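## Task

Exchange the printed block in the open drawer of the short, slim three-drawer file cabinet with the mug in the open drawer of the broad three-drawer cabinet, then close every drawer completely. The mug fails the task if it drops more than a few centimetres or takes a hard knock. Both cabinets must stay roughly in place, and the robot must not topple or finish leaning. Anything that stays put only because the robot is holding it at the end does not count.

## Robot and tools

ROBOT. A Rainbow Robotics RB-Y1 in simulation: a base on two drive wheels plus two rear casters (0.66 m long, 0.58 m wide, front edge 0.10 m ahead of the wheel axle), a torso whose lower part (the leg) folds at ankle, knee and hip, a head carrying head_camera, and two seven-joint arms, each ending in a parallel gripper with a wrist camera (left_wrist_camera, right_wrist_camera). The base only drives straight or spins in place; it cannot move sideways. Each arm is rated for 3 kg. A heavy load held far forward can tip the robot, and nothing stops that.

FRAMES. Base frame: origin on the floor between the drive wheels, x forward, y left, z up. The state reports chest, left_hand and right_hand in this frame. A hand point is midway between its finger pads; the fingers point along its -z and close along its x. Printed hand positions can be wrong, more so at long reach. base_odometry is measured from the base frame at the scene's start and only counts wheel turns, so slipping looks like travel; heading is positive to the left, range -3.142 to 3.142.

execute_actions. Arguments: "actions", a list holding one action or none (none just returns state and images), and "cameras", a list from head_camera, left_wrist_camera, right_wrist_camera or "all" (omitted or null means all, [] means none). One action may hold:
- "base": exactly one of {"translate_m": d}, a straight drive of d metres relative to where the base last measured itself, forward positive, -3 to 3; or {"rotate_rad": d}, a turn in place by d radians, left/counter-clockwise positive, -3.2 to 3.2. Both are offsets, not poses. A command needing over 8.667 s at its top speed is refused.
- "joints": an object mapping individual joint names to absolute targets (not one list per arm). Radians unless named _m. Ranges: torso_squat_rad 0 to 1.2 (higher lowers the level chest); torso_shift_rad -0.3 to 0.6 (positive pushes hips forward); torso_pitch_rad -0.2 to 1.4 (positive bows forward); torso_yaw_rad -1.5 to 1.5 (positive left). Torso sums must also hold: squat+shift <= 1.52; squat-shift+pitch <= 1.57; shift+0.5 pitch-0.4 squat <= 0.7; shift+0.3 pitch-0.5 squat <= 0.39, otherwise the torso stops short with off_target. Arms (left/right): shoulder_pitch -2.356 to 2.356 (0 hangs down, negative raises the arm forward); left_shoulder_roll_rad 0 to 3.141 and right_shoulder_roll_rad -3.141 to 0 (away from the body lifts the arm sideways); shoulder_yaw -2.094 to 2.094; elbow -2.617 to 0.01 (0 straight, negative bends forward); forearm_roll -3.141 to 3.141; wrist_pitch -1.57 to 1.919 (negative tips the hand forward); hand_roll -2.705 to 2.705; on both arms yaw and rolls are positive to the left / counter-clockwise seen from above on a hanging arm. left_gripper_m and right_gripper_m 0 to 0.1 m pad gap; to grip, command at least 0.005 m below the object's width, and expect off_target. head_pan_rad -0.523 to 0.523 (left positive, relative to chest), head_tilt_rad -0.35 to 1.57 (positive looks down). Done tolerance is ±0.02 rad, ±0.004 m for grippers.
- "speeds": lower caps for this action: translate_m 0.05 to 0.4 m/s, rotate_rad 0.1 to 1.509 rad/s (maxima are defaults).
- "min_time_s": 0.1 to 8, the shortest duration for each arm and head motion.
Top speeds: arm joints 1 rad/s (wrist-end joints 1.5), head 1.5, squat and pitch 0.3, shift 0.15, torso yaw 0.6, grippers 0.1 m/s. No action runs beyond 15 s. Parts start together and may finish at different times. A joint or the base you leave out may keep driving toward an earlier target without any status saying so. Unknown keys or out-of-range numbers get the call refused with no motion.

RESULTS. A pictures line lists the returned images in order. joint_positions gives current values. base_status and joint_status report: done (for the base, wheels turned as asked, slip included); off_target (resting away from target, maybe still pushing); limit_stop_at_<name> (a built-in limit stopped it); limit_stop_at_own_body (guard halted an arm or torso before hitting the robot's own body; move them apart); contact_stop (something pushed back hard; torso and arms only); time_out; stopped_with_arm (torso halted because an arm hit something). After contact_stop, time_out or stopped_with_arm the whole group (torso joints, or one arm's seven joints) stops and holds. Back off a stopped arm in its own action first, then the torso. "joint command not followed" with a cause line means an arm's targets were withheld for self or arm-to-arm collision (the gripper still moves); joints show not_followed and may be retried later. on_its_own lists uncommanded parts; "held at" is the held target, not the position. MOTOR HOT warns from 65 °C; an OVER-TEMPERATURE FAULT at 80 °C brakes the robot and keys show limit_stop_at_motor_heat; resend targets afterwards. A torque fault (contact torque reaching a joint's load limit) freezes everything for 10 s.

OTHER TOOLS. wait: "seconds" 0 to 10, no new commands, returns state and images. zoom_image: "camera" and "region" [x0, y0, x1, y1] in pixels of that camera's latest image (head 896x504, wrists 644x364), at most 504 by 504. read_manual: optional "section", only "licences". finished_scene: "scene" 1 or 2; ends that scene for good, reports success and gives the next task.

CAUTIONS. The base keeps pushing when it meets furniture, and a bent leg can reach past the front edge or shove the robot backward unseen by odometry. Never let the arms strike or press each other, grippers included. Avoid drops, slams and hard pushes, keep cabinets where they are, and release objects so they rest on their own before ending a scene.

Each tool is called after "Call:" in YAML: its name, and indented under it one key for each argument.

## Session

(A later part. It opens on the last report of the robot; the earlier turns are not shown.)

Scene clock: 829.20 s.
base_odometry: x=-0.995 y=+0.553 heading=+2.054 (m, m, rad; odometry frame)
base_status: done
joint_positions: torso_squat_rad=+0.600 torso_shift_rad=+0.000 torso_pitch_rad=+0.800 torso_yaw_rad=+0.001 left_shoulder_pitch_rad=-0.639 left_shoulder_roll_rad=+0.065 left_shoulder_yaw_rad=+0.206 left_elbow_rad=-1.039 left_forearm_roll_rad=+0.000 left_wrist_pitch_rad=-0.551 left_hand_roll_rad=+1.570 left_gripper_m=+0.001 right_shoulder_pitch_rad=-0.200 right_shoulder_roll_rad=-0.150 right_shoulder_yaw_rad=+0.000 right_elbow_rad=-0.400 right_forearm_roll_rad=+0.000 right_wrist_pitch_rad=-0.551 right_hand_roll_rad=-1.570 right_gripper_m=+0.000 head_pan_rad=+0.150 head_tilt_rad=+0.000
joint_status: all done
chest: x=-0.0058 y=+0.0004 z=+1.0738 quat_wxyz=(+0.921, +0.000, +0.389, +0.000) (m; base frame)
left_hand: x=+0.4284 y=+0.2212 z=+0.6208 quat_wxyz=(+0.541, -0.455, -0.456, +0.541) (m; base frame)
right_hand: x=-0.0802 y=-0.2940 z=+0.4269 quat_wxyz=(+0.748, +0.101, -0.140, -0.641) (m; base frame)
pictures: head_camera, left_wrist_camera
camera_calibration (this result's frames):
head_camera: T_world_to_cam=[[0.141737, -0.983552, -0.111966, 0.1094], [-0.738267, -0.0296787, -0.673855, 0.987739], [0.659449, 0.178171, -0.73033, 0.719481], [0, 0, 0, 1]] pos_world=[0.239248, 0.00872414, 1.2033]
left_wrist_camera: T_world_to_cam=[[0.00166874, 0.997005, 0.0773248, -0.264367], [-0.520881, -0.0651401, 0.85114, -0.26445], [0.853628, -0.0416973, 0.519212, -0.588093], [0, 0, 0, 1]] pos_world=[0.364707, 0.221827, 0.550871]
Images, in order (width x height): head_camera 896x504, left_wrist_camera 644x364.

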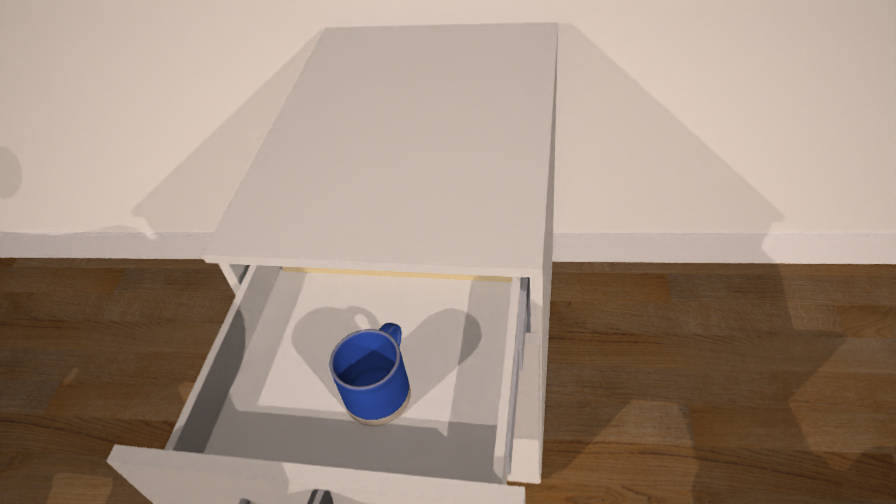

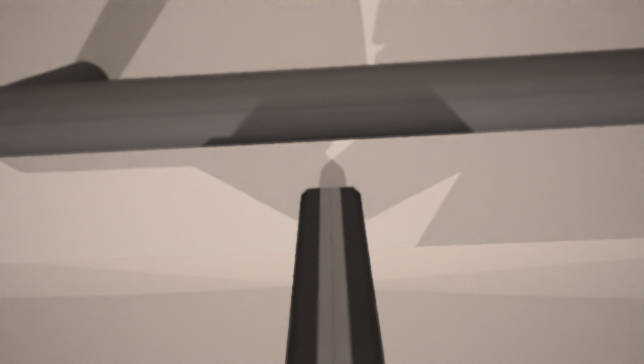

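Call:
execute_actions:
  actions:
    - {"base":{"translate_m":0.22},"speeds":{"translate_m":0.07}}
  cameras: ["left_wrist_camera","head_camera"]

Scene clock: 834.77 s.
base_odometry: x=-1.097 y=+0.747 heading=+2.055 (m, m, rad; odometry frame)
base_status: done
joint_positions: torso_squat_rad=+0.600 torso_shift_rad=+0.000 torso_pitch_rad=+0.800 torso_yaw_rad=+0.001 left_shoulder_pitch_rad=-0.639 left_shoulder_roll_rad=+0.065 left_shoulder_yaw_rad=+0.206 left_elbow_rad=-1.039 left_forearm_roll_rad=+0.000 left_wrist_pitch_rad=-0.551 left_hand_roll_rad=+1.570 left_gripper_m=+0.001 right_shoulder_pitch_rad=-0.200 right_shoulder_roll_rad=-0.150 right_shoulder_yaw_rad=+0.000 right_elbow_rad=-0.400 right_forearm_roll_rad=+0.000 right_wrist_pitch_rad=-0.551 right_hand_roll_rad=-1.570 right_gripper_m=+0.000 head_pan_rad=+0.150 head_tilt_rad=+0.000
joint_status: not commanded
chest: x=-0.0058 y=+0.0004 z=+1.0738 quat_wxyz=(+0.921, +0.000, +0.389, +0.000) (m; base frame)
left_hand: x=+0.4284 y=+0.2212 z=+0.6207 quat_wxyz=(+0.541, -0.455, -0.456, +0.541) (m; base frame)
right_hand: x=-0.0802 y=-0.2940 z=+0.4269 quat_wxyz=(+0.748, +0.101, -0.140, -0.641) (m; base frame)
pictures: head_camera, left_wrist_camera
camera_calibration (this result's frames):
head_camera: T_world_to_cam=[[0.14173, -0.983552, -0.111975, 0.109402], [-0.738308, -0.0296785, -0.67381, 0.987712], [0.659404, 0.178171, -0.73037, 0.71949], [0, 0, 0, 1]] pos_world=[0.239296, 0.0087241, 1.20327]
left_wrist_camera: T_world_to_cam=[[0.0016748, 0.997006, 0.0773095, -0.26435], [-0.520788, -0.0651285, 0.851198, -0.264487], [0.853685, -0.0416874, 0.519119, -0.588025], [0, 0, 0, 1]] pos_world=[0.364689, 0.221819, 0.550823]
Images, in order (width x height): head_camera 896x504, left_wrist_camera 644x364.

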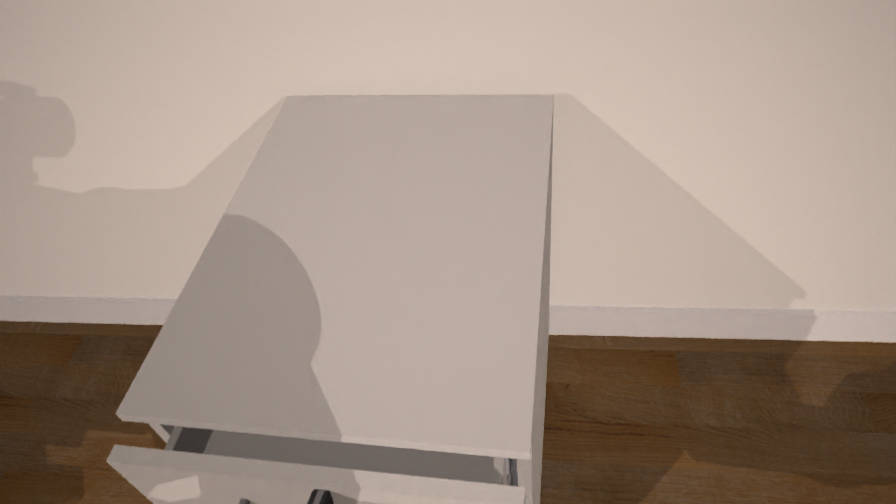

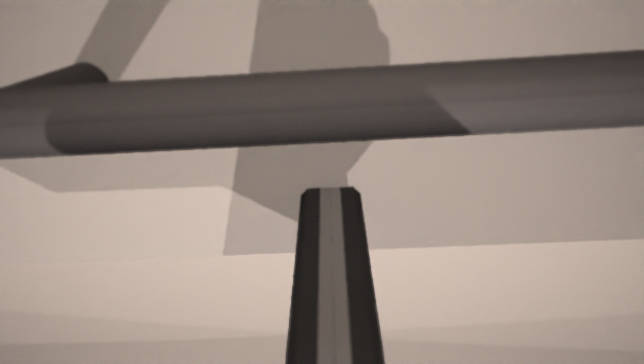

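Call:
execute_actions:
  actions:
    - {"base":{"translate_m":0.025},"speeds":{"translate_m":0.05},"joints":{"head_pan_rad":0.3,"head_tilt_rad":0.15}}
  cameras: ["head_camera"]

Scene clock: 840.70 s.
base_odometry: x=-1.109 y=+0.770 heading=+2.055 (m, m, rad; odometry frame)
base_status: done
joint_positions: torso_squat_rad=+0.600 torso_shift_rad=+0.000 torso_pitch_rad=+0.800 torso_yaw_rad=+0.001 left_shoulder_pitch_rad=-0.639 left_shoulder_roll_rad=+0.065 left_shoulder_yaw_rad=+0.206 left_elbow_rad=-1.039 left_forearm_roll_rad=+0.000 left_wrist_pitch_rad=-0.551 left_hand_roll_rad=+1.570 left_gripper_m=+0.001 right_shoulder_pitch_rad=-0.200 right_shoulder_roll_rad=-0.150 right_shoulder_yaw_rad=+0.000 right_elbow_rad=-0.400 right_forearm_roll_rad=+0.000 right_wrist_pitch_rad=-0.551 right_hand_roll_rad=-1.570 right_gripper_m=+0.000 head_pan_rad=+0.300 head_tilt_rad=+0.150
joint_status: all done
chest: x=-0.0058 y=+0.0004 z=+1.0738 quat_wxyz=(+0.921, +0.000, +0.389, +0.000) (m; base frame)
left_hand: x=+0.4284 y=+0.2211 z=+0.6208 quat_wxyz=(+0.541, -0.455, -0.456, +0.541) (m; base frame)
right_hand: x=-0.0802 y=-0.2940 z=+0.4269 quat_wxyz=(+0.748, +0.101, -0.140, -0.641) (m; base frame)
pictures: head_camera
camera_calibration (this result's frames):
head_camera: T_world_to_cam=[[0.241411, -0.944834, -0.221382, 0.225146], [-0.822265, -0.0780068, -0.563733, 0.868747], [0.515365, 0.318126, -0.795736, 0.819785], [0, 0, 0, 1]] pos_world=[0.2375, 0.0196995, 1.19192]
Images, in order (width x height): head_camera 896x504.

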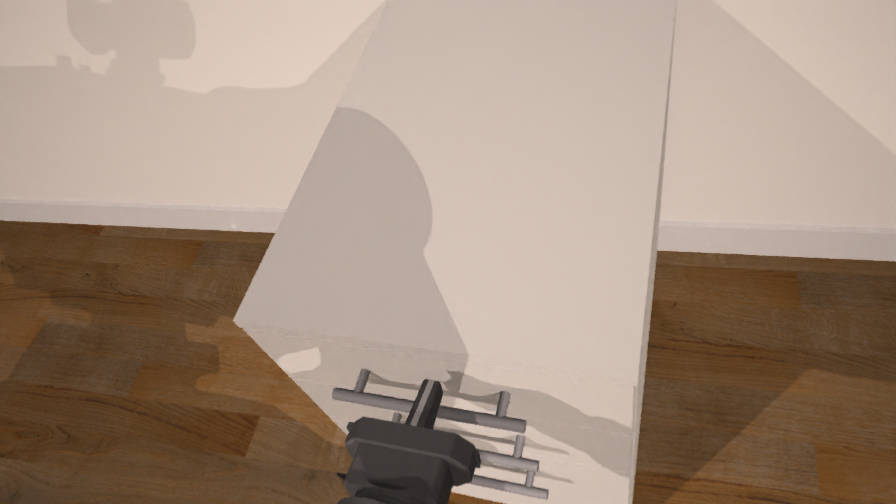

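Call:
execute_actions:
  actions:
    - {"base":{"translate_m":0.01},"speeds":{"translate_m":0.05}}
  cameras: ["head_camera"]

Call:
zoom_image:
  camera: "head_camera"
  region: [200, 280, 700, 504]

Scene clock: 843.80 s.
base_odometry: x=-1.113 y=+0.779 heading=+2.055 (m, m, rad; odometry frame)
base_status: done
joint_positions: torso_squat_rad=+0.600 torso_shift_rad=+0.000 torso_pitch_rad=+0.800 torso_yaw_rad=+0.001 left_shoulder_pitch_rad=-0.639 left_shoulder_roll_rad=+0.065 left_shoulder_yaw_rad=+0.206 left_elbow_rad=-1.039 left_forearm_roll_rad=+0.000 left_wrist_pitch_rad=-0.551 left_hand_roll_rad=+1.570 left_gripper_m=+0.001 right_shoulder_pitch_rad=-0.200 right_shoulder_roll_rad=-0.150 right_shoulder_yaw_rad=+0.000 right_elbow_rad=-0.400 right_forearm_roll_rad=+0.000 right_wrist_pitch_rad=-0.551 right_hand_roll_rad=-1.570 right_gripper_m=+0.000 head_pan_rad=+0.300 head_tilt_rad=+0.150
joint_status: not commanded
chest: x=-0.0058 y=+0.0004 z=+1.0738 quat_wxyz=(+0.921, +0.000, +0.389, +0.000) (m; base frame)
left_hand: x=+0.4285 y=+0.2211 z=+0.6209 quat_wxyz=(+0.541, -0.455, -0.456, +0.541) (m; base frame)
right_hand: x=-0.0802 y=-0.2940 z=+0.4269 quat_wxyz=(+0.748, +0.101, -0.140, -0.641) (m; base frame)
pictures: head_camera
camera_calibration (this result's frames):
head_camera: T_world_to_cam=[[0.241411, -0.944834, -0.221382, 0.225146], [-0.822266, -0.0780074, -0.563731, 0.868751], [0.515363, 0.318126, -0.795737, 0.819784], [0, 0, 0, 1]] pos_world=[0.237506, 0.0196996, 1.19192]
Images, in order (width x height): head_camera 896x504.

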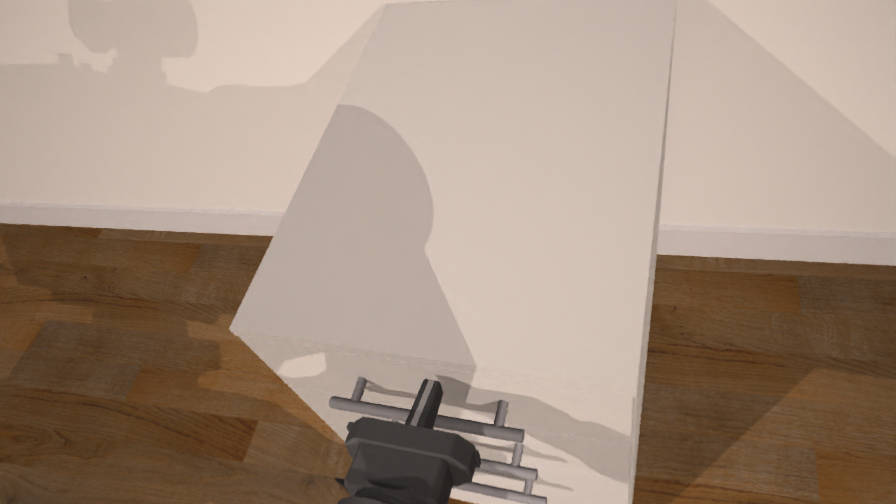

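Region (200, 280, 700, 504) of head_camera's 896x504 image, scaled by 1.008, with more detail than that image has; it fills the top 226 rows of this view, and the rest is white.

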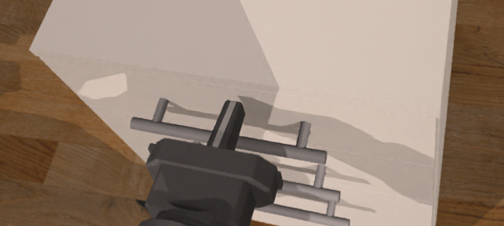

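Call:
execute_actions:
  actions:
    - {"base":{"translate_m":-0.4},"joints":{"head_tilt_rad":-0.1,"head_pan_rad":0.2}}

Scene clock: 848.77 s.
base_odometry: x=-0.927 y=+0.424 heading=+2.056 (m, m, rad; odometry frame)
base_status: done
joint_positions: torso_squat_rad=+0.600 torso_shift_rad=+0.000 torso_pitch_rad=+0.800 torso_yaw_rad=+0.001 left_shoulder_pitch_rad=-0.639 left_shoulder_roll_rad=+0.065 left_shoulder_yaw_rad=+0.206 left_elbow_rad=-1.039 left_forearm_roll_rad=+0.000 left_wrist_pitch_rad=-0.551 left_hand_roll_rad=+1.570 left_gripper_m=+0.001 right_shoulder_pitch_rad=-0.200 right_shoulder_roll_rad=-0.150 right_shoulder_yaw_rad=+0.000 right_elbow_rad=-0.400 right_forearm_roll_rad=+0.000 right_wrist_pitch_rad=-0.551 right_hand_roll_rad=-1.570 right_gripper_m=+0.000 head_pan_rad=+0.200 head_tilt_rad=-0.100
joint_status: all done
chest: x=-0.0059 y=+0.0004 z=+1.0738 quat_wxyz=(+0.921, +0.000, +0.389, +0.000) (m; base frame)
left_hand: x=+0.4284 y=+0.2212 z=+0.6209 quat_wxyz=(+0.541, -0.455, -0.456, +0.541) (m; base frame)
right_hand: x=-0.0803 y=-0.2941 z=+0.4270 quat_wxyz=(+0.748, +0.101, -0.140, -0.641) (m; base frame)
pictures: head_camera, left_wrist_camera, right_wrist_camera
camera_calibration (this result's frames):
head_camera: T_world_to_cam=[[0.176226, -0.973858, -0.143335, 0.141707], [-0.667851, -0.0113168, -0.744209, 1.06118], [0.723132, 0.226876, -0.652386, 0.616445], [0, 0, 0, 1]] pos_world=[0.237966, 0.0101554, 1.21221]
left_wrist_camera: T_world_to_cam=[[0.00165862, 0.997008, 0.0772782, -0.264327], [-0.521062, -0.0650968, 0.851033, -0.264389], [0.853517, -0.0416783, 0.519395, -0.588235], [0, 0, 0, 1]] pos_world=[0.364744, 0.221809, 0.550956]
right_wrist_camera: T_world_to_cam=[[-0.145442, 0.987714, -0.0571568, 0.302446], [0.459951, 0.118651, 0.879981, -0.277395], [0.875952, 0.101697, -0.471557, 0.388814], [0, 0, 0, 1]] pos_world=[-0.169006, -0.305358, 0.444737]
Images, in order (width x height): head_camera 896x504, left_wrist_camera 644x364, right_wrist_camera 644x364.

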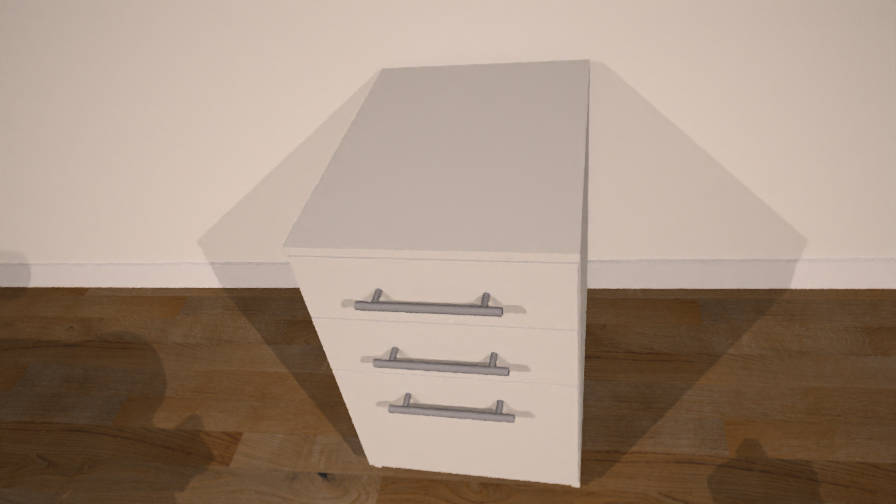

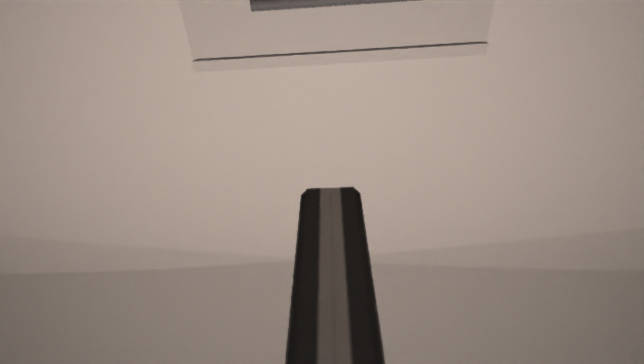

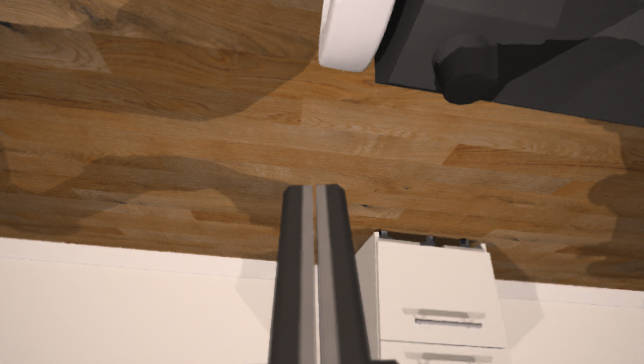

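Call:
zoom_image:
  camera: "head_camera"
  region: [270, 230, 610, 400]

Region (270, 230, 610, 400) of head_camera's 896x504 image, scaled by 1.482, with more detail than that image has.

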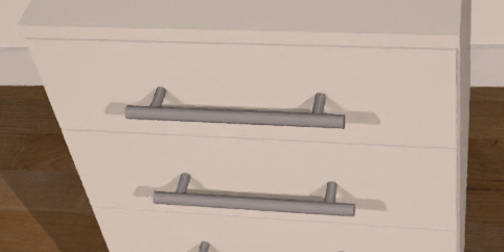

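Call:
execute_actions:
  actions:
    - {"base":{"translate_m":0.405},"speeds":{"translate_m":0.2},"joints":{"head_tilt_rad":0.15,"head_pan_rad":0.3}}
  cameras: ["head_camera","left_wrist_camera"]

Scene clock: 861.20 s.
base_odometry: x=-1.116 y=+0.783 heading=+2.056 (m, m, rad; odometry frame)
base_status: done
joint_positions: torso_squat_rad=+0.600 torso_shift_rad=+0.000 torso_pitch_rad=+0.800 torso_yaw_rad=+0.001 left_shoulder_pitch_rad=-0.639 left_shoulder_roll_rad=+0.065 left_shoulder_yaw_rad=+0.206 left_elbow_rad=-1.039 left_forearm_roll_rad=+0.000 left_wrist_pitch_rad=-0.551 left_hand_roll_rad=+1.570 left_gripper_m=+0.001 right_shoulder_pitch_rad=-0.200 right_shoulder_roll_rad=-0.150 right_shoulder_yaw_rad=+0.000 right_elbow_rad=-0.400 right_forearm_roll_rad=+0.000 right_wrist_pitch_rad=-0.551 right_hand_roll_rad=-1.570 right_gripper_m=+0.000 head_pan_rad=+0.300 head_tilt_rad=+0.150
joint_status: all done
chest: x=-0.0058 y=+0.0004 z=+1.0738 quat_wxyz=(+0.921, +0.000, +0.389, +0.000) (m; base frame)
left_hand: x=+0.4286 y=+0.2211 z=+0.6209 quat_wxyz=(+0.541, -0.455, -0.456, +0.541) (m; base frame)
right_hand: x=-0.0802 y=-0.2940 z=+0.4269 quat_wxyz=(+0.748, +0.101, -0.140, -0.641) (m; base frame)
pictures: head_camera, left_wrist_camera
camera_calibration (this result's frames):
head_camera: T_world_to_cam=[[0.241408, -0.944836, -0.221375, 0.225144], [-0.822276, -0.0780145, -0.563716, 0.868748], [0.515348, 0.318117, -0.79575, 0.819784], [0, 0, 0, 1]] pos_world=[0.237525, 0.0197115, 1.19191]
left_wrist_camera: T_world_to_cam=[[0.00171467, 0.997014, 0.077208, -0.26425], [-0.521204, -0.0650008, 0.850953, -0.264257], [0.85343, -0.0417003, 0.519536, -0.58843], [0, 0, 0, 1]] pos_world=[0.364905, 0.221747, 0.550983]
Images, in order (width x height): head_camera 896x504, left_wrist_camera 644x364.

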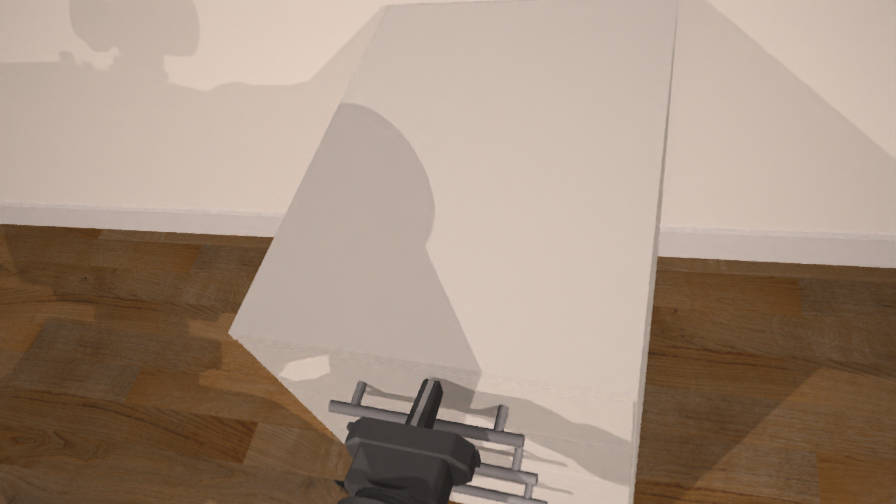

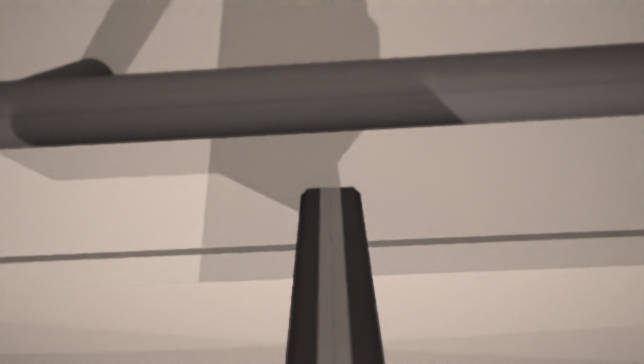

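Call:
execute_actions:
  actions:
    - {"base":{"translate_m":0.008},"speeds":{"translate_m":0.05}}
  cameras: ["head_camera","left_wrist_camera"]

Scene clock: 865.80 s.
base_odometry: x=-1.120 y=+0.790 heading=+2.057 (m, m, rad; odometry frame)
base_status: done
joint_positions: torso_squat_rad=+0.600 torso_shift_rad=+0.000 torso_pitch_rad=+0.800 torso_yaw_rad=+0.001 left_shoulder_pitch_rad=-0.639 left_shoulder_roll_rad=+0.065 left_shoulder_yaw_rad=+0.206 left_elbow_rad=-1.039 left_forearm_roll_rad=+0.000 left_wrist_pitch_rad=-0.551 left_hand_roll_rad=+1.570 left_gripper_m=+0.001 right_shoulder_pitch_rad=-0.200 right_shoulder_roll_rad=-0.150 right_shoulder_yaw_rad=+0.000 right_elbow_rad=-0.400 right_forearm_roll_rad=+0.000 right_wrist_pitch_rad=-0.551 right_hand_roll_rad=-1.570 right_gripper_m=+0.000 head_pan_rad=+0.300 head_tilt_rad=+0.150
joint_status: not commanded
chest: x=-0.0058 y=+0.0004 z=+1.0738 quat_wxyz=(+0.921, +0.000, +0.389, +0.000) (m; base frame)
left_hand: x=+0.4282 y=+0.2211 z=+0.6206 quat_wxyz=(+0.541, -0.455, -0.456, +0.541) (m; base frame)
right_hand: x=-0.0802 y=-0.2940 z=+0.4269 quat_wxyz=(+0.748, +0.101, -0.140, -0.641) (m; base frame)
pictures: head_camera, left_wrist_camera
camera_calibration (this result's frames):
head_camera: T_world_to_cam=[[0.241448, -0.944826, -0.221377, 0.225158], [-0.822291, -0.0780599, -0.563688, 0.868702], [0.515307, 0.318137, -0.795769, 0.8198], [0, 0, 0, 1]] pos_world=[0.237514, 0.0197365, 1.19189]
left_wrist_camera: T_world_to_cam=[[0.00165795, 0.997027, 0.077037, -0.26407], [-0.520557, -0.0649158, 0.851356, -0.264734], [0.853825, -0.0415136, 0.518902, -0.587786], [0, 0, 0, 1]] pos_world=[0.364496, 0.221698, 0.550729]
Images, in order (width x height): head_camera 896x504, left_wrist_camera 644x364.

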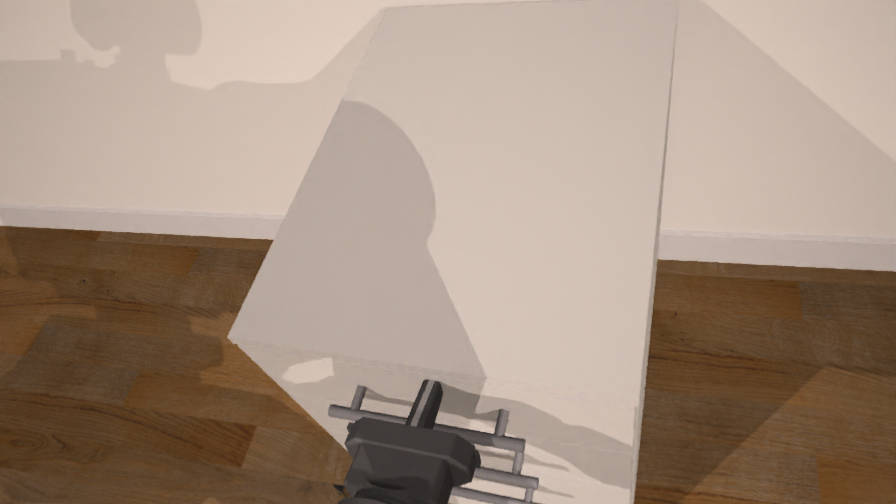

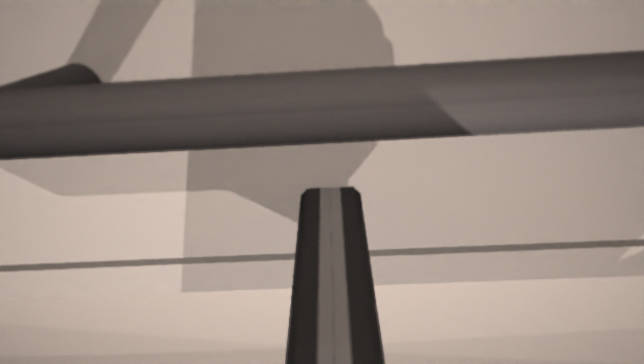

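Contact reached against a closed drawer. Ease off.

Call:
execute_actions:
  actions:
    - {"base":{"translate_m":-0.06}}
  cameras: ["left_wrist_camera"]

Call:
finished_scene:
  scene: 1

Scene clock: 870.20 s.
base_odometry: x=-1.092 y=+0.737 heading=+2.056 (m, m, rad; odometry frame)
base_status: done
joint_positions: torso_squat_rad=+0.600 torso_shift_rad=+0.000 torso_pitch_rad=+0.800 torso_yaw_rad=+0.001 left_shoulder_pitch_rad=-0.639 left_shoulder_roll_rad=+0.065 left_shoulder_yaw_rad=+0.206 left_elbow_rad=-1.039 left_forearm_roll_rad=+0.000 left_wrist_pitch_rad=-0.551 left_hand_roll_rad=+1.570 left_gripper_m=+0.001 right_shoulder_pitch_rad=-0.200 right_shoulder_roll_rad=-0.150 right_shoulder_yaw_rad=+0.000 right_elbow_rad=-0.400 right_forearm_roll_rad=+0.000 right_wrist_pitch_rad=-0.551 right_hand_roll_rad=-1.570 right_gripper_m=+0.000 head_pan_rad=+0.300 head_tilt_rad=+0.150
joint_status: not commanded
chest: x=-0.0059 y=+0.0004 z=+1.0738 quat_wxyz=(+0.921, +0.000, +0.389, +0.000) (m; base frame)
left_hand: x=+0.4284 y=+0.2210 z=+0.6209 quat_wxyz=(+0.541, -0.455, -0.456, +0.541) (m; base frame)
right_hand: x=-0.0803 y=-0.2941 z=+0.4270 quat_wxyz=(+0.748, +0.101, -0.140, -0.641) (m; base frame)
pictures: left_wrist_camera
camera_calibration (this result's frames):
left_wrist_camera: T_world_to_cam=[[0.00168107, 0.997032, 0.0769753, -0.264006], [-0.521067, -0.0648263, 0.85105, -0.264498], [0.853514, -0.04154, 0.519412, -0.588239], [0, 0, 0, 1]] pos_world=[0.364693, 0.22164, 0.550961]
Images, in order (width x height): left_wrist_camera 644x364.

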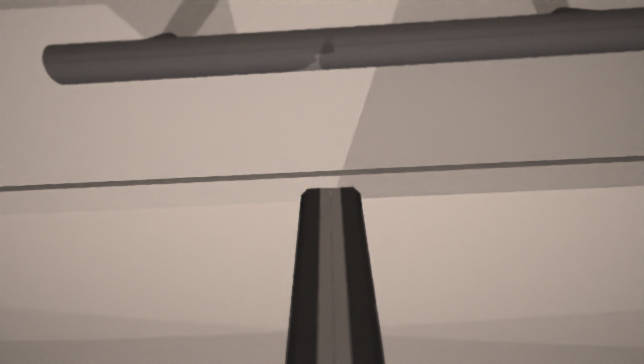

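The scene is finished: the task was done.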